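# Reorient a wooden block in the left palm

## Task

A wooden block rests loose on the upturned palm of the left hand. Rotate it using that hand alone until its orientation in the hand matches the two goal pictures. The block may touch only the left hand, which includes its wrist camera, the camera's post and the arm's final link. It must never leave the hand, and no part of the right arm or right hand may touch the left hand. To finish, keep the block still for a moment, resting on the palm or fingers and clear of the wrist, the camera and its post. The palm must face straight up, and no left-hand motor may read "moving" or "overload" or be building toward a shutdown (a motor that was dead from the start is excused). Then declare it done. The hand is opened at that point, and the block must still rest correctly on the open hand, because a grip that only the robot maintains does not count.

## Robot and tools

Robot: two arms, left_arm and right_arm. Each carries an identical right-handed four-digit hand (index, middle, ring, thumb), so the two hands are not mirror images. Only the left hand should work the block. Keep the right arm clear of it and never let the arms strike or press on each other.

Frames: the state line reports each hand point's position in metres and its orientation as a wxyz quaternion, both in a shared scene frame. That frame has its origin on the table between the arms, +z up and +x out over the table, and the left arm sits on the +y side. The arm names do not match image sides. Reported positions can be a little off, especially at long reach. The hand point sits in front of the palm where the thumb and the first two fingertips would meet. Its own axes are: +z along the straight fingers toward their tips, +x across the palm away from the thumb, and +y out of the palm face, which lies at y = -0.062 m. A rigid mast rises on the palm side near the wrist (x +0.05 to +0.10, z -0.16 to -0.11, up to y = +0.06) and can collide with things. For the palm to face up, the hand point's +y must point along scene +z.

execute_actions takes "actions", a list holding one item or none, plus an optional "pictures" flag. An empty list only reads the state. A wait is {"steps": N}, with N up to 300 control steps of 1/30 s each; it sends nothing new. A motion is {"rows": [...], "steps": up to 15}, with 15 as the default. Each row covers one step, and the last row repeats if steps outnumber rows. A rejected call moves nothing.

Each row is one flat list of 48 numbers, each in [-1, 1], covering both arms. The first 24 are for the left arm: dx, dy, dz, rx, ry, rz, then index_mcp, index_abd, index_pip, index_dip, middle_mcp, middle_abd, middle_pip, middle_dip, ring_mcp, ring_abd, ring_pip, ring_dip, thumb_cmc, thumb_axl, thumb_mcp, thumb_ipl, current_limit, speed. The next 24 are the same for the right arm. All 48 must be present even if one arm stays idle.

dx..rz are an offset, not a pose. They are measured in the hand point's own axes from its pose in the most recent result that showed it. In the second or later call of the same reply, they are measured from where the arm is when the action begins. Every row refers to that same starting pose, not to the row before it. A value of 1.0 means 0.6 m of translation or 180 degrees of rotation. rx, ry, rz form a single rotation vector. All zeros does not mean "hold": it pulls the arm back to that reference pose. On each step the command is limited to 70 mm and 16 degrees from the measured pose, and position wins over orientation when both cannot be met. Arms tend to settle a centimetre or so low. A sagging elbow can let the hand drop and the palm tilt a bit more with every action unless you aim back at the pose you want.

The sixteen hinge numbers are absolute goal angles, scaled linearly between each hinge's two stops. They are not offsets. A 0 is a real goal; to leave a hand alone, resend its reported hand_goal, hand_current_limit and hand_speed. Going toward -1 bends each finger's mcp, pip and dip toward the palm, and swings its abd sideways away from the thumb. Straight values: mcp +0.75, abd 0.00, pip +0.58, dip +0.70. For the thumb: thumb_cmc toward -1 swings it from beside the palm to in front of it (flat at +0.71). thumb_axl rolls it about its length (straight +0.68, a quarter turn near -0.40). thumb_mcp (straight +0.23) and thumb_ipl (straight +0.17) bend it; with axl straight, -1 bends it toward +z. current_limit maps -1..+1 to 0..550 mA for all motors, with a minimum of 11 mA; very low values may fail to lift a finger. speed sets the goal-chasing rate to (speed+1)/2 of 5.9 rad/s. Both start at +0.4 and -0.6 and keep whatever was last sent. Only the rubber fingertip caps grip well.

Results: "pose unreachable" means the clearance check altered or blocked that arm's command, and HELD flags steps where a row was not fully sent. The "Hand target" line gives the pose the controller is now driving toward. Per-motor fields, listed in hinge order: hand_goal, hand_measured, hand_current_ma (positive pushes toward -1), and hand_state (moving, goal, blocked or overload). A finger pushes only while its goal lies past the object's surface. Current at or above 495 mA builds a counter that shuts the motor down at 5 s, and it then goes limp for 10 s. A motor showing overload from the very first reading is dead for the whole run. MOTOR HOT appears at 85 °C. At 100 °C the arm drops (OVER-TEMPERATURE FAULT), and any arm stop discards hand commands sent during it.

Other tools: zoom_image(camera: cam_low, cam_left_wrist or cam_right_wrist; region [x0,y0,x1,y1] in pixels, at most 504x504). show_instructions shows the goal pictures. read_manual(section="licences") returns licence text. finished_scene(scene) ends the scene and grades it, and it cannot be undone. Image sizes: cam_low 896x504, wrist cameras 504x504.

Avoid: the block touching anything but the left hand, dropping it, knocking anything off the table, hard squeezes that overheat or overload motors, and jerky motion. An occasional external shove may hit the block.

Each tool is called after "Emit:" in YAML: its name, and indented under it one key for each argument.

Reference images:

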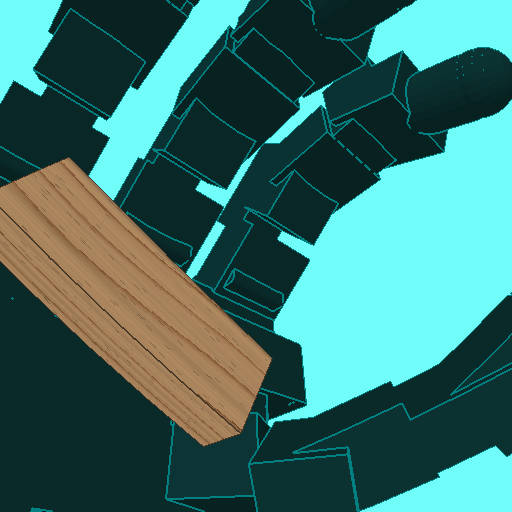

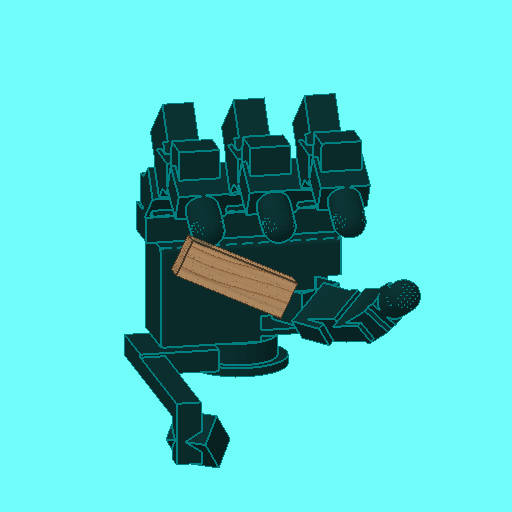

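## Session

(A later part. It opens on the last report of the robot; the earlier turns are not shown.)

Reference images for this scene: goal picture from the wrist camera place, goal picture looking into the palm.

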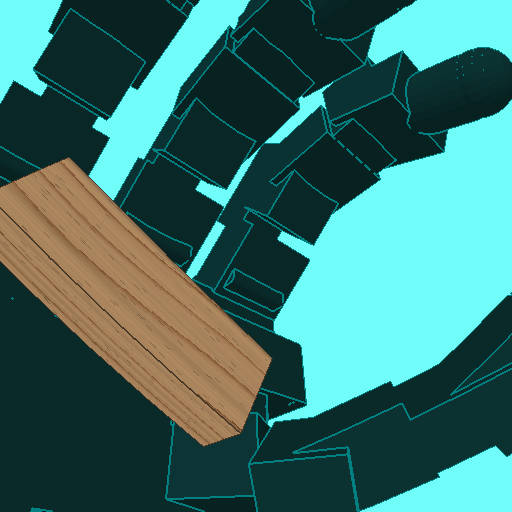

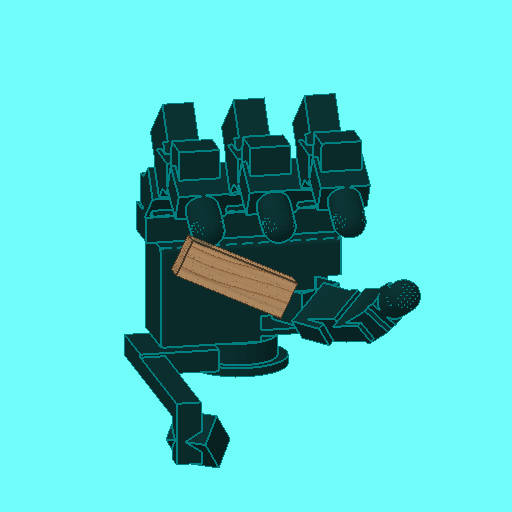

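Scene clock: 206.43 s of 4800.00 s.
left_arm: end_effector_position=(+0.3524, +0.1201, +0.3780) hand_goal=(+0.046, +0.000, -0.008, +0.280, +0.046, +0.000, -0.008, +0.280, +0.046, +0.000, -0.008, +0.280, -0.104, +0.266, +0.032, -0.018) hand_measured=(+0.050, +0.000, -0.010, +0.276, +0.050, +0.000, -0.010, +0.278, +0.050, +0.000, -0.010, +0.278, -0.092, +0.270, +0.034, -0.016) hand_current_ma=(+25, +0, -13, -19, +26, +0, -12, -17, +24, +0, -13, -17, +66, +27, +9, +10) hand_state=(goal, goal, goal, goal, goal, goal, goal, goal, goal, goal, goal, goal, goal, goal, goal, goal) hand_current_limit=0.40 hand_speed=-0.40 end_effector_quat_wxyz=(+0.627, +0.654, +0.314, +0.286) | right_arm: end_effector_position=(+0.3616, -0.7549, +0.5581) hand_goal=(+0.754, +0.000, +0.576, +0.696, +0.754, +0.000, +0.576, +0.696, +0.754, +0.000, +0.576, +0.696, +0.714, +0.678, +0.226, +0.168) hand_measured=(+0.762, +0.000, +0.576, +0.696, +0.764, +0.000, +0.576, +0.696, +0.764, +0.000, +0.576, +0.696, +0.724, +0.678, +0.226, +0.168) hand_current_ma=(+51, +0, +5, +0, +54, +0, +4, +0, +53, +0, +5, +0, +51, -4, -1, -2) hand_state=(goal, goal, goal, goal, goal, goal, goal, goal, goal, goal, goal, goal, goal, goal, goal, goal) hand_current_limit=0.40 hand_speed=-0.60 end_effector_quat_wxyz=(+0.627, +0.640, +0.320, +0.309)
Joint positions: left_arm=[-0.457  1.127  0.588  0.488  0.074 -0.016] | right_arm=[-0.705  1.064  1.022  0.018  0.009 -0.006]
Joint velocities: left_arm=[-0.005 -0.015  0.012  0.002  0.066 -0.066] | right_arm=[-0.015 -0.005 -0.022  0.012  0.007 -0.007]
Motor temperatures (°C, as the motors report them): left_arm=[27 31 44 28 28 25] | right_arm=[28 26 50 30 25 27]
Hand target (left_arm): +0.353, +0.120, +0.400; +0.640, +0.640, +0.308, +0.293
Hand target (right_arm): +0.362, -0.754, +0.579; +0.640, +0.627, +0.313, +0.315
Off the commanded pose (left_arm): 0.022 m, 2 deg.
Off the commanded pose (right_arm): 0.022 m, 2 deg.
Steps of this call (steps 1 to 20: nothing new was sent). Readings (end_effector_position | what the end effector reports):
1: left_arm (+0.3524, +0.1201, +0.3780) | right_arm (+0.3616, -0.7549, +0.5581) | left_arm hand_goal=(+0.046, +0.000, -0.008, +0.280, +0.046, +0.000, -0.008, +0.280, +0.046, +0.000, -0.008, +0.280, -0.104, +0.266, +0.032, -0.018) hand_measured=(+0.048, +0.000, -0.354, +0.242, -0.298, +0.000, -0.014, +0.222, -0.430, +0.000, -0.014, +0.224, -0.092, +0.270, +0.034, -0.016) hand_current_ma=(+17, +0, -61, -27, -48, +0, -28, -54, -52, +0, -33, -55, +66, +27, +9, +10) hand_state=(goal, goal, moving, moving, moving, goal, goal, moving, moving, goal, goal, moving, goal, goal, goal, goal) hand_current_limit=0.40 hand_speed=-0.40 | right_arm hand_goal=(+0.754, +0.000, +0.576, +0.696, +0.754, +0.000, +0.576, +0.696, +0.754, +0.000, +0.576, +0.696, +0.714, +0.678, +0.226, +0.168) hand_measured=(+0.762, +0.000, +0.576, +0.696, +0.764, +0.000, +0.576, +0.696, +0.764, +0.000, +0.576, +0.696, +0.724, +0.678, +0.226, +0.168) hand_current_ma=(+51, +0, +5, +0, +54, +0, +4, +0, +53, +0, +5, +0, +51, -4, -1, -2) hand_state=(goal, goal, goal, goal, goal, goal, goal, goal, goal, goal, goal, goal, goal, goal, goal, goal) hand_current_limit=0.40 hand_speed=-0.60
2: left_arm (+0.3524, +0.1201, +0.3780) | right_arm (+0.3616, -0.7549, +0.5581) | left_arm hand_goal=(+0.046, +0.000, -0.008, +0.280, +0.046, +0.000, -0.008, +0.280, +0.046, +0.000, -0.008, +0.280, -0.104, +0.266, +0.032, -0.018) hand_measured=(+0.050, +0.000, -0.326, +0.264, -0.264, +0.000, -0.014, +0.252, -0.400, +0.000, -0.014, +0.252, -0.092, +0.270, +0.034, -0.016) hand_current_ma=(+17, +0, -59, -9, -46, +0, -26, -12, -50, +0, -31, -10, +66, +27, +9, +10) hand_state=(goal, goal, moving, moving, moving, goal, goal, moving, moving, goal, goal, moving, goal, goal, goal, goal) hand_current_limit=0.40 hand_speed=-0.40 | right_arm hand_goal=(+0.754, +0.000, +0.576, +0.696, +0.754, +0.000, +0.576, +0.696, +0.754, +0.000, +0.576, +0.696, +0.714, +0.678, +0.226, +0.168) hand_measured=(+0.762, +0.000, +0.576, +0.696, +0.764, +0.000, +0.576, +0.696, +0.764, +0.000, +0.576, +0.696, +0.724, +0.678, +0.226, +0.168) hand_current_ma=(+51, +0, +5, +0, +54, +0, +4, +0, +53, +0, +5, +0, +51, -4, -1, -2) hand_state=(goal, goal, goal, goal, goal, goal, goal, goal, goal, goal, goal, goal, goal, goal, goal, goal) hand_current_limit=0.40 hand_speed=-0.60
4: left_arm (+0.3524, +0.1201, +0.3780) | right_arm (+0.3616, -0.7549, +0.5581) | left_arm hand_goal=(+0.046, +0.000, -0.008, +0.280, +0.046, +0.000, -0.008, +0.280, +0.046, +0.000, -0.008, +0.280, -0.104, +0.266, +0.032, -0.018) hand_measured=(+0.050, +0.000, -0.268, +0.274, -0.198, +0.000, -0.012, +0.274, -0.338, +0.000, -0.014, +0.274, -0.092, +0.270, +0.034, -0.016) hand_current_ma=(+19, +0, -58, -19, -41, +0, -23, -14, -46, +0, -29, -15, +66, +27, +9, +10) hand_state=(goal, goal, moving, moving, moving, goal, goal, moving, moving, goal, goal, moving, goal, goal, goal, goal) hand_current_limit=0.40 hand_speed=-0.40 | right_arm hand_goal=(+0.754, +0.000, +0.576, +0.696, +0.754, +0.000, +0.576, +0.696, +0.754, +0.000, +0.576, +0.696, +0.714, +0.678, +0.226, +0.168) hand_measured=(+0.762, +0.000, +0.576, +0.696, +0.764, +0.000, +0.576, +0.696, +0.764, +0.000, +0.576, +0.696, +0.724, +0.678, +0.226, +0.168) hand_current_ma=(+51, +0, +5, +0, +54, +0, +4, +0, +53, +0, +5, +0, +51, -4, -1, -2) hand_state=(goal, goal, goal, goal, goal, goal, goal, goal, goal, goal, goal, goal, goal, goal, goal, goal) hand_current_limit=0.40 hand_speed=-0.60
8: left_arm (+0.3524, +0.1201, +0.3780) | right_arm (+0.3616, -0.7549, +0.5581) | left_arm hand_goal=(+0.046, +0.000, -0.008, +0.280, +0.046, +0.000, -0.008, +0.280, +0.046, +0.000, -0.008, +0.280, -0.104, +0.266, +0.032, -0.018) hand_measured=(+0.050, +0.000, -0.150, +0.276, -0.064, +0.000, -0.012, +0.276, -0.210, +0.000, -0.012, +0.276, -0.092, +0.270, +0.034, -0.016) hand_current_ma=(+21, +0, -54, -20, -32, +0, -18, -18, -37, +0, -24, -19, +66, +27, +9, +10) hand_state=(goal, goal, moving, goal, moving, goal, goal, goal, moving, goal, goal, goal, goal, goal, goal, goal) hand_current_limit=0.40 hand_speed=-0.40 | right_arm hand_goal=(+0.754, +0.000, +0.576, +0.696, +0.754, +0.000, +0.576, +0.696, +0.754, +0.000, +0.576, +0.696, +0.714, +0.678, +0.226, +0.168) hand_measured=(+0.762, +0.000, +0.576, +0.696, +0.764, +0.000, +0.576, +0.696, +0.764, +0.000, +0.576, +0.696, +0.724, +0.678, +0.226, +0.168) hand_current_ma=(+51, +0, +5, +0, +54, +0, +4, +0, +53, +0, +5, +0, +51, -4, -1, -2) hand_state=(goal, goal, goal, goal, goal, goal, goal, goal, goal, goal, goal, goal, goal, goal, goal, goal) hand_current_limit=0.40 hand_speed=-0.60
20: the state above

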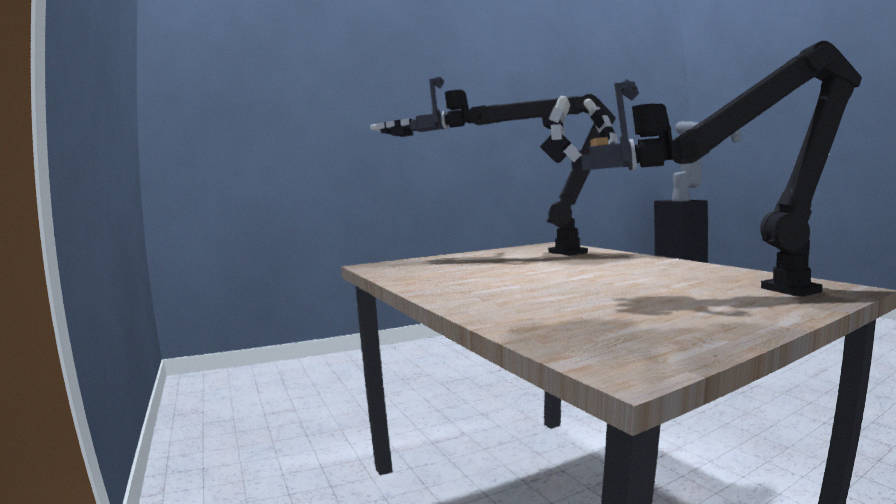

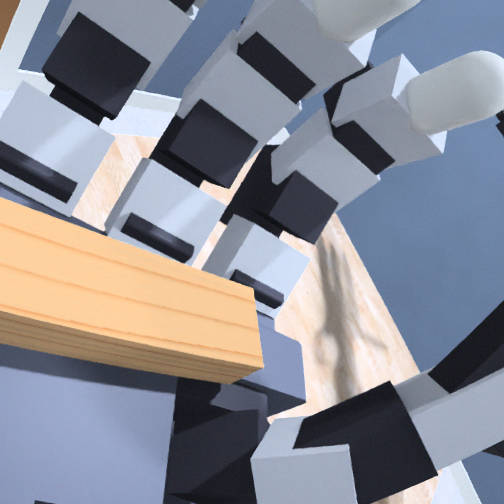

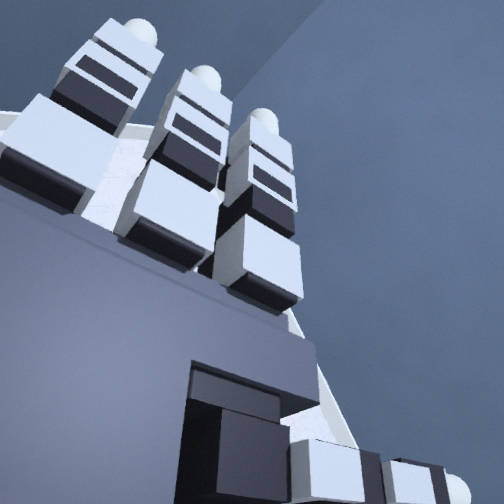

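Emit:
execute_actions:
  actions:
    - {"rows": [[0, 0.0368, 0, -0.0135, 0, 0, 0.046, 0, -0.008, 0.28, -0.186, 0, -0.6, -0.174, -0.299, 0, -0.5, -0.174, -0.104, 0.266, 0.032, -0.018, 0.4, -0.4, 0, 0.0365, 0, -0.0131, 0, 0, 0.754, 0, 0.576, 0.696, 0.754, 0, 0.576, 0.696, 0.754, 0, 0.576, 0.696, 0.714, 0.678, 0.226, 0.168, 0.4, -0.6]], "steps": 15}
  pictures: false

Emit:
execute_actions:
  actions:
    - {"steps": 10}
  pictures: false

Emit:
execute_actions:
  actions:
    - {"rows": [[0, 0.0368, 0, -0.0135, 0, 0, 0.046, 0, -0.008, 0.28, -0.186, 0, -0.73, -0.174, -0.299, 0, -0.65, -0.174, -0.104, 0.266, 0.032, -0.018, 0.4, -0.6, 0, 0.0365, 0, -0.0131, 0, 0, 0.754, 0, 0.576, 0.696, 0.754, 0, 0.576, 0.696, 0.754, 0, 0.576, 0.696, 0.714, 0.678, 0.226, 0.168, 0.4, -0.6]], "steps": 15}

Scene clock: 242.53 s of 4800.00 s.
left_arm: end_effector_position=(+0.3524, +0.1201, +0.3780) hand_goal=(+0.046, +0.000, -0.008, +0.280, -0.186, +0.000, -0.600, -0.174, -0.298, +0.000, -0.500, -0.174, -0.104, +0.266, +0.032, -0.018) hand_measured=(+0.050, +0.000, -0.010, +0.276, -0.178, +0.000, -0.440, -0.096, -0.278, +0.000, -0.382, -0.098, -0.092, +0.270, +0.034, -0.016) hand_current_ma=(+25, +0, -13, -19, +46, +0, +45, +46, +11, +0, +36, +46, +66, +27, +9, +10) hand_state=(goal, goal, goal, goal, goal, goal, moving, moving, moving, goal, moving, moving, goal, goal, goal, goal) hand_current_limit=0.40 hand_speed=-0.40 end_effector_quat_wxyz=(+0.627, +0.654, +0.314, +0.286) | right_arm: end_effector_position=(+0.3616, -0.7549, +0.5581) hand_goal=(+0.754, +0.000, +0.576, +0.696, +0.754, +0.000, +0.576, +0.696, +0.754, +0.000, +0.576, +0.696, +0.714, +0.678, +0.226, +0.168) hand_measured=(+0.762, +0.000, +0.576, +0.696, +0.764, +0.000, +0.576, +0.696, +0.764, +0.000, +0.576, +0.696, +0.724, +0.678, +0.226, +0.168) hand_current_ma=(+51, +0, +5, +0, +54, +0, +4, +0, +53, +0, +5, +0, +51, -4, -1, -2) hand_state=(goal, goal, goal, goal, goal, goal, goal, goal, goal, goal, goal, goal, goal, goal, goal, goal) hand_current_limit=0.40 hand_speed=-0.60 end_effector_quat_wxyz=(+0.627, +0.640, +0.320, +0.309)
Joint positions: left_arm=[-0.457  1.127  0.588  0.488  0.074 -0.016] | right_arm=[-0.705  1.064  1.022  0.018  0.009 -0.006]
Joint velocities: left_arm=[-0.005  0.015 -0.007  0.007  0.022  0.022] | right_arm=[-0.005 -0.015  0.002 -0.002 -0.022  0.022]
Motor temperatures (°C, as the motors report them): left_arm=[27 31 45 28 28 25] | right_arm=[28 26 52 30 25 27]
Hand target (left_arm): +0.353, +0.120, +0.400; +0.640, +0.640, +0.308, +0.293
Hand target (right_arm): +0.362, -0.754, +0.579; +0.640, +0.627, +0.313, +0.315
Off the commanded pose (left_arm): 0.022 m, 2 deg.
Off the commanded pose (right_arm): 0.022 m, 2 deg.
Steps of this call (steps 1 to 1068: nothing new was sent; steps 1069 to 1083: all 15 steps of this action). Readings (end_effector_position | what the end effector reports):
1069: left_arm (+0.3524, +0.1201, +0.3780) | right_arm (+0.3616, -0.7549, +0.5581) | left_arm hand_goal=(+0.046, +0.000, -0.008, +0.280, -0.186, +0.000, -0.600, -0.174, -0.298, +0.000, -0.500, -0.174, -0.104, +0.266, +0.032, -0.018) hand_measured=(+0.050, +0.000, -0.010, +0.276, +0.050, +0.000, -0.010, +0.278, +0.050, +0.000, -0.010, +0.278, -0.092, +0.270, +0.034, -0.016) hand_current_ma=(+25, +0, -13, -19, +26, +0, -12, -17, +24, +0, -13, -17, +66, +27, +9, +10) hand_state=(goal, goal, goal, goal, moving, goal, moving, moving, moving, goal, moving, moving, goal, goal, goal, goal) hand_current_limit=0.40 hand_speed=-0.40 | right_arm hand_goal=(+0.754, +0.000, +0.576, +0.696, +0.754, +0.000, +0.576, +0.696, +0.754, +0.000, +0.576, +0.696, +0.714, +0.678, +0.226, +0.168) hand_measured=(+0.762, +0.000, +0.576, +0.696, +0.764, +0.000, +0.576, +0.696, +0.764, +0.000, +0.576, +0.696, +0.724, +0.678, +0.226, +0.168) hand_current_ma=(+51, +0, +5, +0, +54, +0, +4, +0, +53, +0, +5, +0, +51, -4, -1, -2) hand_state=(goal, goal, goal, goal, goal, goal, goal, goal, goal, goal, goal, goal, goal, goal, goal, goal) hand_current_limit=0.40 hand_speed=-0.60
1070: left_arm (+0.3524, +0.1201, +0.3780) | right_arm (+0.3616, -0.7549, +0.5581) | left_arm hand_goal=(+0.046, +0.000, -0.008, +0.280, -0.186, +0.000, -0.600, -0.174, -0.298, +0.000, -0.500, -0.174, -0.104, +0.266, +0.032, -0.018) hand_measured=(+0.050, +0.000, -0.010, +0.276, +0.050, +0.000, -0.010, +0.276, +0.050, +0.000, -0.010, +0.276, -0.092, +0.270, +0.034, -0.016) hand_current_ma=(+25, +0, -13, -19, +139, +0, +85, +88, +140, +0, +96, +88, +66, +27, +9, +10) hand_state=(goal, goal, goal, goal, moving, goal, moving, moving, moving, goal, moving, moving, goal, goal, goal, goal) hand_current_limit=0.40 hand_speed=-0.40 | right_arm hand_goal=(+0.754, +0.000, +0.576, +0.696, +0.754, +0.000, +0.576, +0.696, +0.754, +0.000, +0.576, +0.696, +0.714, +0.678, +0.226, +0.168) hand_measured=(+0.762, +0.000, +0.576, +0.696, +0.764, +0.000, +0.576, +0.696, +0.764, +0.000, +0.576, +0.696, +0.724, +0.678, +0.226, +0.168) hand_current_ma=(+51, +0, +5, +0, +54, +0, +4, +0, +53, +0, +5, +0, +51, -4, -1, -2) hand_state=(goal, goal, goal, goal, goal, goal, goal, goal, goal, goal, goal, goal, goal, goal, goal, goal) hand_current_limit=0.40 hand_speed=-0.60
1072: left_arm (+0.3524, +0.1201, +0.3780) | right_arm (+0.3616, -0.7549, +0.5581) | left_arm hand_goal=(+0.046, +0.000, -0.008, +0.280, -0.186, +0.000, -0.600, -0.174, -0.298, +0.000, -0.500, -0.174, -0.104, +0.266, +0.032, -0.018) hand_measured=(+0.050, +0.000, -0.010, +0.276, +0.012, +0.000, -0.064, +0.228, +0.010, +0.000, -0.058, +0.228, -0.092, +0.270, +0.034, -0.016) hand_current_ma=(+25, +0, -13, -19, +119, +0, +55, +63, +114, +0, +63, +63, +66, +27, +9, +10) hand_state=(goal, goal, goal, goal, moving, goal, moving, moving, moving, goal, moving, moving, goal, goal, goal, goal) hand_current_limit=0.40 hand_speed=-0.40 | right_arm hand_goal=(+0.754, +0.000, +0.576, +0.696, +0.754, +0.000, +0.576, +0.696, +0.754, +0.000, +0.576, +0.696, +0.714, +0.678, +0.226, +0.168) hand_measured=(+0.762, +0.000, +0.576, +0.696, +0.764, +0.000, +0.576, +0.696, +0.764, +0.000, +0.576, +0.696, +0.724, +0.678, +0.226, +0.168) hand_current_ma=(+51, +0, +5, +0, +54, +0, +4, +0, +53, +0, +5, +0, +51, -4, -1, -2) hand_state=(goal, goal, goal, goal, goal, goal, goal, goal, goal, goal, goal, goal, goal, goal, goal, goal) hand_current_limit=0.40 hand_speed=-0.60
1076: left_arm (+0.3524, +0.1201, +0.3780) | right_arm (+0.3616, -0.7549, +0.5581) | left_arm hand_goal=(+0.046, +0.000, -0.008, +0.280, -0.186, +0.000, -0.600, -0.174, -0.298, +0.000, -0.500, -0.174, -0.104, +0.266, +0.032, -0.018) hand_measured=(+0.050, +0.000, -0.010, +0.276, -0.090, +0.000, -0.198, +0.110, -0.090, +0.000, -0.174, +0.110, -0.092, +0.270, +0.034, -0.016) hand_current_ma=(+25, +0, -13, -19, +107, +0, +50, +50, +100, +0, +47, +50, +66, +27, +9, +10) hand_state=(goal, goal, goal, goal, moving, goal, moving, moving, moving, goal, moving, moving, goal, goal, goal, goal) hand_current_limit=0.40 hand_speed=-0.40 | right_arm hand_goal=(+0.754, +0.000, +0.576, +0.696, +0.754, +0.000, +0.576, +0.696, +0.754, +0.000, +0.576, +0.696, +0.714, +0.678, +0.226, +0.168) hand_measured=(+0.762, +0.000, +0.576, +0.696, +0.764, +0.000, +0.576, +0.696, +0.764, +0.000, +0.576, +0.696, +0.724, +0.678, +0.226, +0.168) hand_current_ma=(+51, +0, +5, +0, +54, +0, +4, +0, +53, +0, +5, +0, +51, -4, -1, -2) hand_state=(goal, goal, goal, goal, goal, goal, goal, goal, goal, goal, goal, goal, goal, goal, goal, goal) hand_current_limit=0.40 hand_speed=-0.60
1083: the state above

Scene clock: 242.87 s of 4800.00 s.
left_arm: end_effector_position=(+0.3524, +0.1201, +0.3780) hand_goal=(+0.046, +0.000, -0.008, +0.280, -0.186, +0.000, -0.600, -0.174, -0.298, +0.000, -0.500, -0.174, -0.104, +0.266, +0.032, -0.018) hand_measured=(+0.050, +0.000, -0.010, +0.276, -0.178, +0.000, -0.600, -0.172, -0.294, +0.000, -0.500, -0.172, -0.092, +0.270, +0.034, -0.016) hand_current_ma=(+25, +0, -13, -19, +41, +0, +1, +11, +25, +0, +1, +11, +66, +27, +9, +10) hand_state=(goal, goal, goal, goal, goal, goal, goal, goal, goal, goal, goal, goal, goal, goal, goal, goal) hand_current_limit=0.40 hand_speed=-0.40 end_effector_quat_wxyz=(+0.627, +0.654, +0.314, +0.286) | right_arm: end_effector_position=(+0.3616, -0.7549, +0.5581) hand_goal=(+0.754, +0.000, +0.576, +0.696, +0.754, +0.000, +0.576, +0.696, +0.754, +0.000, +0.576, +0.696, +0.714, +0.678, +0.226, +0.168) hand_measured=(+0.762, +0.000, +0.576, +0.696, +0.764, +0.000, +0.576, +0.696, +0.764, +0.000, +0.576, +0.696, +0.724, +0.678, +0.226, +0.168) hand_current_ma=(+51, +0, +5, +0, +54, +0, +4, +0, +53, +0, +5, +0, +51, -4, -1, -2) hand_state=(goal, goal, goal, goal, goal, goal, goal, goal, goal, goal, goal, goal, goal, goal, goal, goal) hand_current_limit=0.40 hand_speed=-0.60 end_effector_quat_wxyz=(+0.627, +0.640, +0.320, +0.309)
Joint positions: left_arm=[-0.457  1.127  0.588  0.488  0.074 -0.016] | right_arm=[-0.705  1.064  1.022  0.018  0.009 -0.006]
Joint velocities: left_arm=[-0.015 -0.005 -0.017 -0.007 -0.022  0.022] | right_arm=[-0.005 -0.005 -0.017 -0.007  0.022  0.066]
Motor temperatures (°C, as the motors report them): left_arm=[27 31 45 28 28 25] | right_arm=[28 26 52 30 25 27]
Hand target (left_arm): +0.353, +0.120, +0.400; +0.640, +0.640, +0.308, +0.293
Hand target (right_arm): +0.362, -0.754, +0.579; +0.640, +0.627, +0.313, +0.315
Off the commanded pose (left_arm): 0.022 m, 2 deg.
Off the commanded pose (right_arm): 0.022 m, 2 deg.
Steps of this call (steps 1 to 10: nothing new was sent). Readings (end_effector_position | what the end effector reports):
1: left_arm (+0.3524, +0.1201, +0.3780) | right_arm (+0.3616, -0.7549, +0.5581) | left_arm hand_goal=(+0.046, +0.000, -0.008, +0.280, -0.186, +0.000, -0.600, -0.174, -0.298, +0.000, -0.500, -0.174, -0.104, +0.266, +0.032, -0.018) hand_measured=(+0.050, +0.000, -0.010, +0.276, -0.178, +0.000, -0.474, -0.126, -0.290, +0.000, -0.412, -0.128, -0.092, +0.270, +0.034, -0.016) hand_current_ma=(+25, +0, -13, -19, +45, +0, +45, +42, +15, +0, +36, +39, +66, +27, +9, +10) hand_state=(goal, goal, goal, goal, goal, goal, moving, moving, moving, goal, moving, moving, goal, goal, goal, goal) hand_current_limit=0.40 hand_speed=-0.40 | right_arm hand_goal=(+0.754, +0.000, +0.576, +0.696, +0.754, +0.000, +0.576, +0.696, +0.754, +0.000, +0.576, +0.696, +0.714, +0.678, +0.226, +0.168) hand_measured=(+0.762, +0.000, +0.576, +0.696, +0.764, +0.000, +0.576, +0.696, +0.764, +0.000, +0.576, +0.696, +0.724, +0.678, +0.226, +0.168) hand_current_ma=(+51, +0, +5, +0, +54, +0, +4, +0, +53, +0, +5, +0, +51, -4, -1, -2) hand_state=(goal, goal, goal, goal, goal, goal, goal, goal, goal, goal, goal, goal, goal, goal, goal, goal) hand_current_limit=0.40 hand_speed=-0.60
2: left_arm (+0.3524, +0.1201, +0.3780) | right_arm (+0.3616, -0.7549, +0.5581) | left_arm hand_goal=(+0.046, +0.000, -0.008, +0.280, -0.186, +0.000, -0.600, -0.174, -0.298, +0.000, -0.500, -0.174, -0.104, +0.266, +0.032, -0.018) hand_measured=(+0.050, +0.000, -0.010, +0.276, -0.178, +0.000, -0.510, -0.154, -0.292, +0.000, -0.442, -0.156, -0.092, +0.270, +0.034, -0.016) hand_current_ma=(+25, +0, -13, -19, +44, +0, +45, -9, +23, +0, +36, -9, +66, +27, +9, +10) hand_state=(goal, goal, goal, goal, goal, goal, moving, moving, moving, goal, moving, moving, goal, goal, goal, goal) hand_current_limit=0.40 hand_speed=-0.40 | right_arm hand_goal=(+0.754, +0.000, +0.576, +0.696, +0.754, +0.000, +0.576, +0.696, +0.754, +0.000, +0.576, +0.696, +0.714, +0.678, +0.226, +0.168) hand_measured=(+0.762, +0.000, +0.576, +0.696, +0.764, +0.000, +0.576, +0.696, +0.764, +0.000, +0.576, +0.696, +0.724, +0.678, +0.226, +0.168) hand_current_ma=(+51, +0, +5, +0, +54, +0, +4, +0, +53, +0, +5, +0, +51, -4, -1, -2) hand_state=(goal, goal, goal, goal, goal, goal, goal, goal, goal, goal, goal, goal, goal, goal, goal, goal) hand_current_limit=0.40 hand_speed=-0.60
4: left_arm (+0.3524, +0.1201, +0.3780) | right_arm (+0.3616, -0.7549, +0.5581) | left_arm hand_goal=(+0.046, +0.000, -0.008, +0.280, -0.186, +0.000, -0.600, -0.174, -0.298, +0.000, -0.500, -0.174, -0.104, +0.266, +0.032, -0.018) hand_measured=(+0.050, +0.000, -0.010, +0.276, -0.178, +0.000, -0.578, -0.170, -0.294, +0.000, -0.490, -0.170, -0.092, +0.270, +0.034, -0.016) hand_current_ma=(+25, +0, -13, -19, +42, +0, -16, +8, +25, +0, -13, +8, +66, +27, +9, +10) hand_state=(goal, goal, goal, goal, goal, goal, moving, moving, goal, goal, moving, moving, goal, goal, goal, goal) hand_current_limit=0.40 hand_speed=-0.40 | right_arm hand_goal=(+0.754, +0.000, +0.576, +0.696, +0.754, +0.000, +0.576, +0.696, +0.754, +0.000, +0.576, +0.696, +0.714, +0.678, +0.226, +0.168) hand_measured=(+0.762, +0.000, +0.576, +0.696, +0.764, +0.000, +0.576, +0.696, +0.764, +0.000, +0.576, +0.696, +0.724, +0.678, +0.226, +0.168) hand_current_ma=(+51, +0, +5, +0, +54, +0, +4, +0, +53, +0, +5, +0, +51, -4, -1, -2) hand_state=(goal, goal, goal, goal, goal, goal, goal, goal, goal, goal, goal, goal, goal, goal, goal, goal) hand_current_limit=0.40 hand_speed=-0.60
8: left_arm (+0.3524, +0.1201, +0.3780) | right_arm (+0.3616, -0.7549, +0.5581) | left_arm hand_goal=(+0.046, +0.000, -0.008, +0.280, -0.186, +0.000, -0.600, -0.174, -0.298, +0.000, -0.500, -0.174, -0.104, +0.266, +0.032, -0.018) hand_measured=(+0.050, +0.000, -0.010, +0.276, -0.178, +0.000, -0.600, -0.172, -0.294, +0.000, -0.500, -0.172, -0.092, +0.270, +0.034, -0.016) hand_current_ma=(+25, +0, -13, -19, +41, +0, +1, +11, +25, +0, +1, +11, +66, +27, +9, +10) hand_state=(goal, goal, goal, goal, goal, goal, goal, goal, goal, goal, goal, goal, goal, goal, goal, goal) hand_current_limit=0.40 hand_speed=-0.40 | right_arm hand_goal=(+0.754, +0.000, +0.576, +0.696, +0.754, +0.000, +0.576, +0.696, +0.754, +0.000, +0.576, +0.696, +0.714, +0.678, +0.226, +0.168) hand_measured=(+0.762, +0.000, +0.576, +0.696, +0.764, +0.000, +0.576, +0.696, +0.764, +0.000, +0.576, +0.696, +0.724, +0.678, +0.226, +0.168) hand_current_ma=(+51, +0, +5, +0, +54, +0, +4, +0, +53, +0, +5, +0, +51, -4, -1, -2) hand_state=(goal, goal, goal, goal, goal, goal, goal, goal, goal, goal, goal, goal, goal, goal, goal, goal) hand_current_limit=0.40 hand_speed=-0.60
10: the state above

Scene clock: 243.37 s of 4800.00 s.
left_arm: end_effector_position=(+0.3524, +0.1201, +0.3780) hand_goal=(+0.046, +0.000, -0.008, +0.280, -0.186, +0.000, -0.730, -0.174, -0.298, +0.000, -0.650, -0.174, -0.104, +0.266, +0.032, -0.018) hand_measured=(+0.050, +0.000, -0.010, +0.276, -0.176, +0.000, -0.706, -0.168, -0.288, +0.000, -0.618, -0.166, -0.092, +0.270, +0.034, -0.016) hand_current_ma=(+25, +0, -13, -19, +54, +0, +122, +30, +55, +0, +193, +45, +66, +27, +9, +10) hand_state=(goal, goal, goal, goal, goal, goal, blocked, goal, goal, goal, blocked, goal, goal, goal, goal, goal) hand_current_limit=0.40 hand_speed=-0.60 end_effector_quat_wxyz=(+0.627, +0.654, +0.314, +0.286) | right_arm: end_effector_position=(+0.3616, -0.7549, +0.5581) hand_goal=(+0.754, +0.000, +0.576, +0.696, +0.754, +0.000, +0.576, +0.696, +0.754, +0.000, +0.576, +0.696, +0.714, +0.678, +0.226, +0.168) hand_measured=(+0.762, +0.000, +0.576, +0.696, +0.764, +0.000, +0.576, +0.696, +0.764, +0.000, +0.576, +0.696, +0.724, +0.678, +0.226, +0.168) hand_current_ma=(+51, +0, +5, +0, +54, +0, +4, +0, +53, +0, +5, +0, +51, -4, -1, -2) hand_state=(goal, goal, goal, goal, goal, goal, goal, goal, goal, goal, goal, goal, goal, goal, goal, goal) hand_current_limit=0.40 hand_speed=-0.60 end_effector_quat_wxyz=(+0.627, +0.640, +0.320, +0.309)
Joint positions: left_arm=[-0.457  1.127  0.588  0.488  0.074 -0.016] | right_arm=[-0.705  1.064  1.022  0.018  0.009 -0.006]
Joint velocities: left_arm=[-0.024 -0.005 -0.012 -0.002 -0.007  0.022] | right_arm=[-0.005  0.005 -0.017 -0.007 -0.051 -0.051]
Motor temperatures (°C, as the motors report them): left_arm=[27 31 45 28 28 25] | right_arm=[28 26 52 30 25 27]
Hand target (left_arm): +0.353, +0.120, +0.400; +0.640, +0.640, +0.308, +0.293
Hand target (right_arm): +0.362, -0.754, +0.579; +0.640, +0.627, +0.313, +0.315
Off the commanded pose (left_arm): 0.022 m, 2 deg.
Off the commanded pose (right_arm): 0.022 m, 2 deg.
Steps of this call (steps 1 to 15: all 15 steps of this action). Readings (end_effector_position | what the end effector reports):
1: left_arm (+0.3524, +0.1201, +0.3780) | right_arm (+0.3616, -0.7549, +0.5581) | left_arm hand_goal=(+0.046, +0.000, -0.008, +0.280, -0.186, +0.000, -0.730, -0.174, -0.298, +0.000, -0.650, -0.174, -0.104, +0.266, +0.032, -0.018) hand_measured=(+0.050, +0.000, -0.010, +0.276, -0.178, +0.000, -0.600, -0.172, -0.294, +0.000, -0.500, -0.172, -0.092, +0.270, +0.034, -0.016) hand_current_ma=(+25, +0, -13, -19, +41, +0, +1, +11, +25, +0, +1, +11, +66, +27, +9, +10) hand_state=(goal, goal, goal, goal, goal, goal, moving, goal, goal, goal, moving, goal, goal, goal, goal, goal) hand_current_limit=0.40 hand_speed=-0.60 | right_arm hand_goal=(+0.754, +0.000, +0.576, +0.696, +0.754, +0.000, +0.576, +0.696, +0.754, +0.000, +0.576, +0.696, +0.714, +0.678, +0.226, +0.168) hand_measured=(+0.762, +0.000, +0.576, +0.696, +0.764, +0.000, +0.576, +0.696, +0.764, +0.000, +0.576, +0.696, +0.724, +0.678, +0.226, +0.168) hand_current_ma=(+51, +0, +5, +0, +54, +0, +4, +0, +53, +0, +5, +0, +51, -4, -1, -2) hand_state=(goal, goal, goal, goal, goal, goal, goal, goal, goal, goal, goal, goal, goal, goal, goal, goal) hand_current_limit=0.40 hand_speed=-0.60
2: left_arm (+0.3524, +0.1201, +0.3780) | right_arm (+0.3616, -0.7549, +0.5581) | left_arm hand_goal=(+0.046, +0.000, -0.008, +0.280, -0.186, +0.000, -0.730, -0.174, -0.298, +0.000, -0.650, -0.174, -0.104, +0.266, +0.032, -0.018) hand_measured=(+0.050, +0.000, -0.010, +0.276, -0.178, +0.000, -0.600, -0.172, -0.294, +0.000, -0.500, -0.172, -0.092, +0.270, +0.034, -0.016) hand_current_ma=(+25, +0, -13, -19, +41, +0, +58, +11, +25, +0, +65, +11, +66, +27, +9, +10) hand_state=(goal, goal, goal, goal, goal, goal, moving, goal, goal, goal, moving, goal, goal, goal, goal, goal) hand_current_limit=0.40 hand_speed=-0.60 | right_arm hand_goal=(+0.754, +0.000, +0.576, +0.696, +0.754, +0.000, +0.576, +0.696, +0.754, +0.000, +0.576, +0.696, +0.714, +0.678, +0.226, +0.168) hand_measured=(+0.762, +0.000, +0.576, +0.696, +0.764, +0.000, +0.576, +0.696, +0.764, +0.000, +0.576, +0.696, +0.724, +0.678, +0.226, +0.168) hand_current_ma=(+51, +0, +5, +0, +54, +0, +4, +0, +53, +0, +5, +0, +51, -4, -1, -2) hand_state=(goal, goal, goal, goal, goal, goal, goal, goal, goal, goal, goal, goal, goal, goal, goal, goal) hand_current_limit=0.40 hand_speed=-0.60
4: left_arm (+0.3524, +0.1201, +0.3780) | right_arm (+0.3616, -0.7549, +0.5581) | left_arm hand_goal=(+0.046, +0.000, -0.008, +0.280, -0.186, +0.000, -0.730, -0.174, -0.298, +0.000, -0.650, -0.174, -0.104, +0.266, +0.032, -0.018) hand_measured=(+0.050, +0.000, -0.010, +0.276, -0.178, +0.000, -0.646, -0.172, -0.294, +0.000, -0.546, -0.172, -0.092, +0.270, +0.034, -0.016) hand_current_ma=(+25, +0, -13, -19, +41, +0, +45, +11, +25, +0, +32, +11, +66, +27, +9, +10) hand_state=(goal, goal, goal, goal, goal, goal, moving, goal, goal, goal, moving, goal, goal, goal, goal, goal) hand_current_limit=0.40 hand_speed=-0.60 | right_arm hand_goal=(+0.754, +0.000, +0.576, +0.696, +0.754, +0.000, +0.576, +0.696, +0.754, +0.000, +0.576, +0.696, +0.714, +0.678, +0.226, +0.168) hand_measured=(+0.762, +0.000, +0.576, +0.696, +0.764, +0.000, +0.576, +0.696, +0.764, +0.000, +0.576, +0.696, +0.724, +0.678, +0.226, +0.168) hand_current_ma=(+51, +0, +5, +0, +54, +0, +4, +0, +53, +0, +5, +0, +51, -4, -1, -2) hand_state=(goal, goal, goal, goal, goal, goal, goal, goal, goal, goal, goal, goal, goal, goal, goal, goal) hand_current_limit=0.40 hand_speed=-0.60
8: left_arm (+0.3524, +0.1201, +0.3780) | right_arm (+0.3616, -0.7549, +0.5581) | left_arm hand_goal=(+0.046, +0.000, -0.008, +0.280, -0.186, +0.000, -0.730, -0.174, -0.298, +0.000, -0.650, -0.174, -0.104, +0.266, +0.032, -0.018) hand_measured=(+0.050, +0.000, -0.010, +0.276, -0.176, +0.000, -0.706, -0.168, -0.288, +0.000, -0.618, -0.166, -0.092, +0.270, +0.034, -0.016) hand_current_ma=(+25, +0, -13, -19, +54, +0, +128, +30, +60, +0, +203, +49, +66, +27, +9, +10) hand_state=(goal, goal, goal, goal, goal, goal, moving, goal, moving, goal, moving, moving, goal, goal, goal, goal) hand_current_limit=0.40 hand_speed=-0.60 | right_arm hand_goal=(+0.754, +0.000, +0.576, +0.696, +0.754, +0.000, +0.576, +0.696, +0.754, +0.000, +0.576, +0.696, +0.714, +0.678, +0.226, +0.168) hand_measured=(+0.762, +0.000, +0.576, +0.696, +0.764, +0.000, +0.576, +0.696, +0.764, +0.000, +0.576, +0.696, +0.724, +0.678, +0.226, +0.168) hand_current_ma=(+51, +0, +5, +0, +54, +0, +4, +0, +53, +0, +5, +0, +51, -4, -1, -2) hand_state=(goal, goal, goal, goal, goal, goal, goal, goal, goal, goal, goal, goal, goal, goal, goal, goal) hand_current_limit=0.40 hand_speed=-0.60
15: the state above

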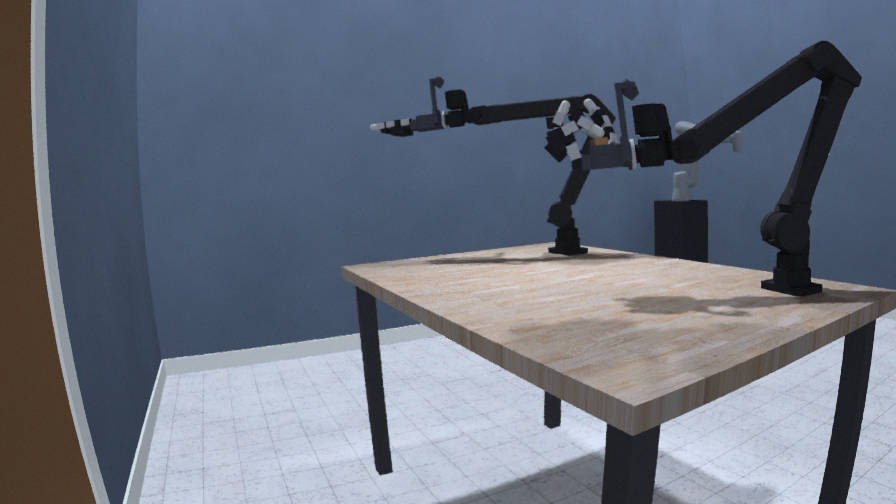

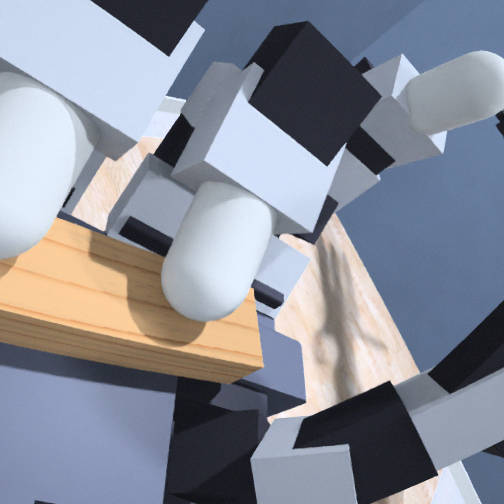

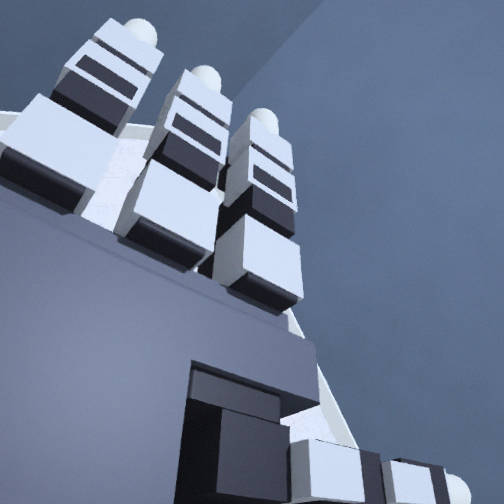

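Emit:
execute_actions:
  actions:
    - {"rows": [[0, 0.0368, 0, -0.0135, 0, 0, 0.046, 0, -0.008, 0.28, -0.216, 0, -0.72, -0.174, -0.299, 0, -0.65, -0.174, -0.104, 0.266, 0.032, -0.018, 0.4, -0.6, 0, 0.0365, 0, -0.0131, 0, 0, 0.754, 0, 0.576, 0.696, 0.754, 0, 0.576, 0.696, 0.754, 0, 0.576, 0.696, 0.714, 0.678, 0.226, 0.168, 0.4, -0.6], [0, 0.0368, 0, -0.0135, 0, 0, 0.046, 0, -0.008, 0.28, -0.236, 0, -0.702, -0.174, -0.299, 0, -0.65, -0.174, -0.104, 0.266, 0.032, -0.018, 0.4, -0.6, 0, 0.0365, 0, -0.0131, 0, 0, 0.754, 0, 0.576, 0.696, 0.754, 0, 0.576, 0.696, 0.754, 0, 0.576, 0.696, 0.714, 0.678, 0.226, 0.168, 0.4, -0.6], [0, 0.0368, 0, -0.0135, 0, 0, 0.046, 0, -0.008, 0.28, -0.256, 0, -0.684, -0.174, -0.299, 0, -0.65, -0.174, -0.104, 0.266, 0.032, -0.018, 0.4, -0.6, 0, 0.0365, 0, -0.0131, 0, 0, 0.754, 0, 0.576, 0.696, 0.754, 0, 0.576, 0.696, 0.754, 0, 0.576, 0.696, 0.714, 0.678, 0.226, 0.168, 0.4, -0.6], [0, 0.0368, 0, -0.0135, 0, 0, 0.046, 0, -0.008, 0.28, -0.276, 0, -0.666, -0.174, -0.299, 0, -0.65, -0.174, -0.104, 0.266, 0.032, -0.018, 0.4, -0.6, 0, 0.0365, 0, -0.0131, 0, 0, 0.754, 0, 0.576, 0.696, 0.754, 0, 0.576, 0.696, 0.754, 0, 0.576, 0.696, 0.714, 0.678, 0.226, 0.168, 0.4, -0.6], [0, 0.0368, 0, -0.0135, 0, 0, 0.046, 0, -0.008, 0.28, -0.296, 0, -0.648, -0.174, -0.299, 0, -0.65, -0.174, -0.104, 0.266, 0.032, -0.018, 0.4, -0.6, 0, 0.0365, 0, -0.0131, 0, 0, 0.754, 0, 0.576, 0.696, 0.754, 0, 0.576, 0.696, 0.754, 0, 0.576, 0.696, 0.714, 0.678, 0.226, 0.168, 0.4, -0.6], [0, 0.0368, 0, -0.0135, 0, 0, 0.046, 0, -0.008, 0.28, -0.316, 0, -0.63, -0.174, -0.299, 0, -0.65, -0.174, -0.104, 0.266, 0.032, -0.018, 0.4, -0.6, 0, 0.0365, 0, -0.0131, 0, 0, 0.754, 0, 0.576, 0.696, 0.754, 0, 0.576, 0.696, 0.754, 0, 0.576, 0.696, 0.714, 0.678, 0.226, 0.168, 0.4, -0.6], [0, 0.0368, 0, -0.0135, 0, 0, 0.046, 0, -0.008, 0.28, -0.336, 0, -0.612, -0.174, -0.299, 0, -0.65, -0.174, -0.104, 0.266, 0.032, -0.018, 0.4, -0.6, 0, 0.0365, 0, -0.0131, 0, 0, 0.754, 0, 0.576, 0.696, 0.754, 0, 0.576, 0.696, 0.754, 0, 0.576, 0.696, 0.714, 0.678, 0.226, 0.168, 0.4, -0.6], [0, 0.0368, 0, -0.0135, 0, 0, 0.046, 0, -0.008, 0.28, -0.356, 0, -0.594, -0.174, -0.299, 0, -0.65, -0.174, -0.104, 0.266, 0.032, -0.018, 0.4, -0.6, 0, 0.0365, 0, -0.0131, 0, 0, 0.754, 0, 0.576, 0.696, 0.754, 0, 0.576, 0.696, 0.754, 0, 0.576, 0.696, 0.714, 0.678, 0.226, 0.168, 0.4, -0.6], [0, 0.0368, 0, -0.0135, 0, 0, 0.046, 0, -0.008, 0.28, -0.376, 0, -0.576, -0.174, -0.299, 0, -0.65, -0.174, -0.104, 0.266, 0.032, -0.018, 0.4, -0.6, 0, 0.0365, 0, -0.0131, 0, 0, 0.754, 0, 0.576, 0.696, 0.754, 0, 0.576, 0.696, 0.754, 0, 0.576, 0.696, 0.714, 0.678, 0.226, 0.168, 0.4, -0.6], [0, 0.0368, 0, -0.0135, 0, 0, 0.046, 0, -0.008, 0.28, -0.396, 0, -0.558, -0.174, -0.299, 0, -0.65, -0.174, -0.104, 0.266, 0.032, -0.018, 0.4, -0.6, 0, 0.0365, 0, -0.0131, 0, 0, 0.754, 0, 0.576, 0.696, 0.754, 0, 0.576, 0.696, 0.754, 0, 0.576, 0.696, 0.714, 0.678, 0.226, 0.168, 0.4, -0.6], [0, 0.0368, 0, -0.0135, 0, 0, 0.046, 0, -0.008, 0.28, -0.416, 0, -0.54, -0.174, -0.299, 0, -0.65, -0.174, -0.104, 0.266, 0.032, -0.018, 0.4, -0.6, 0, 0.0365, 0, -0.0131, 0, 0, 0.754, 0, 0.576, 0.696, 0.754, 0, 0.576, 0.696, 0.754, 0, 0.576, 0.696, 0.714, 0.678, 0.226, 0.168, 0.4, -0.6], [0, 0.0368, 0, -0.0135, 0, 0, 0.046, 0, -0.008, 0.28, -0.436, 0, -0.522, -0.174, -0.299, 0, -0.65, -0.174, -0.104, 0.266, 0.032, -0.018, 0.4, -0.6, 0, 0.0365, 0, -0.0131, 0, 0, 0.754, 0, 0.576, 0.696, 0.754, 0, 0.576, 0.696, 0.754, 0, 0.576, 0.696, 0.714, 0.678, 0.226, 0.168, 0.4, -0.6]], "steps": 15}

Scene clock: 275.27 s of 4800.00 s.
left_arm: end_effector_position=(+0.3524, +0.1201, +0.3780) hand_goal=(+0.046, +0.000, -0.008, +0.280, -0.436, +0.000, -0.522, -0.174, -0.298, +0.000, -0.650, -0.174, -0.104, +0.266, +0.032, -0.018) hand_measured=(+0.050, +0.000, -0.010, +0.276, -0.394, +0.000, -0.520, -0.168, -0.286, +0.000, -0.620, -0.166, -0.092, +0.270, +0.034, -0.016) hand_current_ma=(+25, +0, -13, -19, +203, -1, +52, +30, +66, -1, +183, +45, +66, +27, +9, +10) hand_state=(goal, goal, goal, goal, moving, goal, moving, goal, goal, goal, blocked, goal, goal, goal, goal, goal) hand_current_limit=0.40 hand_speed=-0.60 end_effector_quat_wxyz=(+0.627, +0.654, +0.314, +0.286) | right_arm: end_effector_position=(+0.3616, -0.7549, +0.5581) hand_goal=(+0.754, +0.000, +0.576, +0.696, +0.754, +0.000, +0.576, +0.696, +0.754, +0.000, +0.576, +0.696, +0.714, +0.678, +0.226, +0.168) hand_measured=(+0.762, +0.000, +0.576, +0.696, +0.764, +0.000, +0.576, +0.696, +0.764, +0.000, +0.576, +0.696, +0.724, +0.678, +0.226, +0.168) hand_current_ma=(+51, +0, +5, +0, +54, +0, +4, +0, +53, +0, +5, +0, +51, -4, -1, -2) hand_state=(goal, goal, goal, goal, goal, goal, goal, goal, goal, goal, goal, goal, goal, goal, goal, goal) hand_current_limit=0.40 hand_speed=-0.60 end_effector_quat_wxyz=(+0.627, +0.640, +0.320, +0.309)
Joint positions: left_arm=[-0.457  1.127  0.588  0.488  0.074 -0.016] | right_arm=[-0.705  1.064  1.022  0.018  0.009 -0.006]
Joint velocities: left_arm=[-0.005  0.005  0.012 -0.002 -0.022 -0.051] | right_arm=[-0.005 -0.005  0.017 -0.022  0.007  0.022]
Motor temperatures (°C, as the motors report them): left_arm=[27 31 46 28 28 25] | right_arm=[28 26 53 30 25 27]
Hand target (left_arm): +0.353, +0.120, +0.400; +0.640, +0.640, +0.308, +0.293
Hand target (right_arm): +0.362, -0.754, +0.579; +0.640, +0.627, +0.313, +0.315
Off the commanded pose (left_arm): 0.022 m, 2 deg.
Off the commanded pose (right_arm): 0.022 m, 2 deg.
Steps of this call (steps 1 to 942: nothing new was sent; steps 943 to 957: all 15 steps of this action). Readings (end_effector_position | what the end effector reports):
943: left_arm (+0.3524, +0.1201, +0.3780) | right_arm (+0.3616, -0.7549, +0.5581) | left_arm hand_goal=(+0.046, +0.000, -0.008, +0.280, -0.216, +0.000, -0.720, -0.174, -0.298, +0.000, -0.650, -0.174, -0.104, +0.266, +0.032, -0.018) hand_measured=(+0.050, +0.000, -0.010, +0.276, -0.176, +0.000, -0.706, -0.168, -0.288, +0.000, -0.618, -0.166, -0.092, +0.270, +0.034, -0.016) hand_current_ma=(+25, +0, -13, -19, +54, +0, +122, +30, +55, +0, +193, +45, +66, +27, +9, +10) hand_state=(goal, goal, goal, goal, moving, goal, moving, goal, goal, goal, blocked, goal, goal, goal, goal, goal) hand_current_limit=0.40 hand_speed=-0.60 | right_arm hand_goal=(+0.754, +0.000, +0.576, +0.696, +0.754, +0.000, +0.576, +0.696, +0.754, +0.000, +0.576, +0.696, +0.714, +0.678, +0.226, +0.168) hand_measured=(+0.762, +0.000, +0.576, +0.696, +0.764, +0.000, +0.576, +0.696, +0.764, +0.000, +0.576, +0.696, +0.724, +0.678, +0.226, +0.168) hand_current_ma=(+51, +0, +5, +0, +54, +0, +4, +0, +53, +0, +5, +0, +51, -4, -1, -2) hand_state=(goal, goal, goal, goal, goal, goal, goal, goal, goal, goal, goal, goal, goal, goal, goal, goal) hand_current_limit=0.40 hand_speed=-0.60
944: left_arm (+0.3524, +0.1201, +0.3780) | right_arm (+0.3616, -0.7549, +0.5581) | left_arm hand_goal=(+0.046, +0.000, -0.008, +0.280, -0.236, +0.000, -0.702, -0.174, -0.298, +0.000, -0.650, -0.174, -0.104, +0.266, +0.032, -0.018) hand_measured=(+0.050, +0.000, -0.010, +0.276, -0.176, +0.000, -0.706, -0.168, -0.288, +0.000, -0.618, -0.166, -0.092, +0.270, +0.034, -0.016) hand_current_ma=(+25, +0, -13, -19, +135, +0, +97, +30, +55, +0, +193, +45, +66, +27, +9, +10) hand_state=(goal, goal, goal, goal, moving, goal, moving, goal, goal, goal, blocked, goal, goal, goal, goal, goal) hand_current_limit=0.40 hand_speed=-0.60 | right_arm hand_goal=(+0.754, +0.000, +0.576, +0.696, +0.754, +0.000, +0.576, +0.696, +0.754, +0.000, +0.576, +0.696, +0.714, +0.678, +0.226, +0.168) hand_measured=(+0.762, +0.000, +0.576, +0.696, +0.764, +0.000, +0.576, +0.696, +0.764, +0.000, +0.576, +0.696, +0.724, +0.678, +0.226, +0.168) hand_current_ma=(+51, +0, +5, +0, +54, +0, +4, +0, +53, +0, +5, +0, +51, -4, -1, -2) hand_state=(goal, goal, goal, goal, goal, goal, goal, goal, goal, goal, goal, goal, goal, goal, goal, goal) hand_current_limit=0.40 hand_speed=-0.60
946: left_arm (+0.3524, +0.1201, +0.3780) | right_arm (+0.3616, -0.7549, +0.5581) | left_arm hand_goal=(+0.046, +0.000, -0.008, +0.280, -0.276, +0.000, -0.666, -0.174, -0.298, +0.000, -0.650, -0.174, -0.104, +0.266, +0.032, -0.018) hand_measured=(+0.050, +0.000, -0.010, +0.276, -0.190, +0.000, -0.696, -0.168, -0.288, +0.000, -0.618, -0.166, -0.092, +0.270, +0.034, -0.016) hand_current_ma=(+25, +0, -13, -19, +236, +0, +27, +30, +64, +0, +185, +45, +66, +27, +9, +10) hand_state=(goal, goal, goal, goal, moving, goal, moving, goal, goal, goal, blocked, goal, goal, goal, goal, goal) hand_current_limit=0.40 hand_speed=-0.60 | right_arm hand_goal=(+0.754, +0.000, +0.576, +0.696, +0.754, +0.000, +0.576, +0.696, +0.754, +0.000, +0.576, +0.696, +0.714, +0.678, +0.226, +0.168) hand_measured=(+0.762, +0.000, +0.576, +0.696, +0.764, +0.000, +0.576, +0.696, +0.764, +0.000, +0.576, +0.696, +0.724, +0.678, +0.226, +0.168) hand_current_ma=(+51, +0, +5, +0, +54, +0, +4, +0, +53, +0, +5, +0, +51, -4, -1, -2) hand_state=(goal, goal, goal, goal, goal, goal, goal, goal, goal, goal, goal, goal, goal, goal, goal, goal) hand_current_limit=0.40 hand_speed=-0.60
950: left_arm (+0.3524, +0.1201, +0.3780) | right_arm (+0.3616, -0.7549, +0.5581) | left_arm hand_goal=(+0.046, +0.000, -0.008, +0.280, -0.356, +0.000, -0.594, -0.174, -0.298, +0.000, -0.650, -0.174, -0.104, +0.266, +0.032, -0.018) hand_measured=(+0.050, +0.000, -0.010, +0.276, -0.262, +0.000, -0.636, -0.168, -0.286, +0.000, -0.620, -0.166, -0.092, +0.270, +0.034, -0.016) hand_current_ma=(+25, +0, -13, -19, +171, -1, -4, +30, +66, +0, +184, +45, +66, +27, +9, +10) hand_state=(goal, goal, goal, goal, moving, goal, moving, goal, goal, goal, blocked, goal, goal, goal, goal, goal) hand_current_limit=0.40 hand_speed=-0.60 | right_arm hand_goal=(+0.754, +0.000, +0.576, +0.696, +0.754, +0.000, +0.576, +0.696, +0.754, +0.000, +0.576, +0.696, +0.714, +0.678, +0.226, +0.168) hand_measured=(+0.762, +0.000, +0.576, +0.696, +0.764, +0.000, +0.576, +0.696, +0.764, +0.000, +0.576, +0.696, +0.724, +0.678, +0.226, +0.168) hand_current_ma=(+51, +0, +5, +0, +54, +0, +4, +0, +53, +0, +5, +0, +51, -4, -1, -2) hand_state=(goal, goal, goal, goal, goal, goal, goal, goal, goal, goal, goal, goal, goal, goal, goal, goal) hand_current_limit=0.40 hand_speed=-0.60
957: the state above

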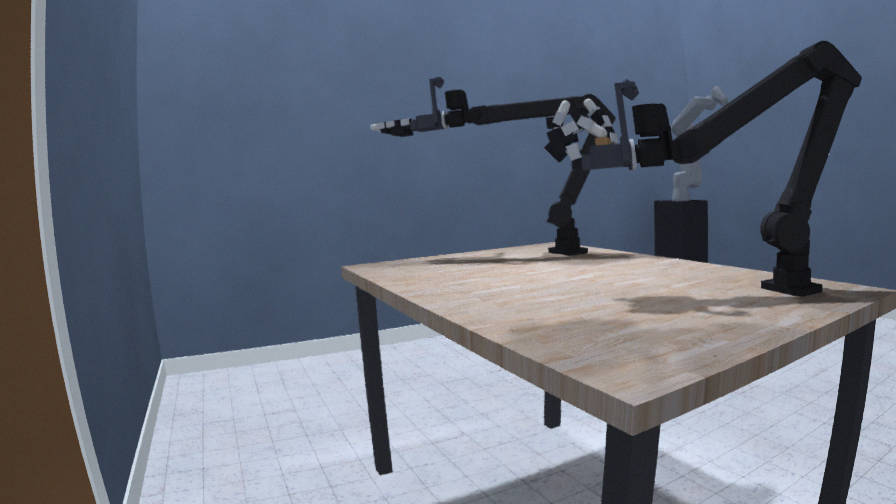

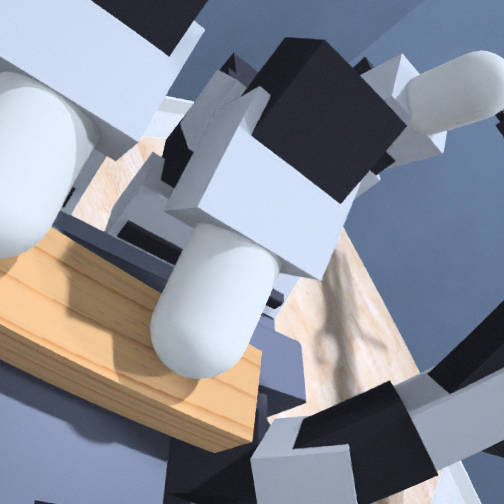

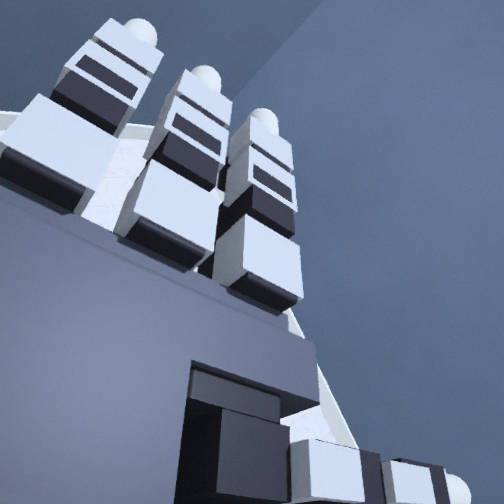

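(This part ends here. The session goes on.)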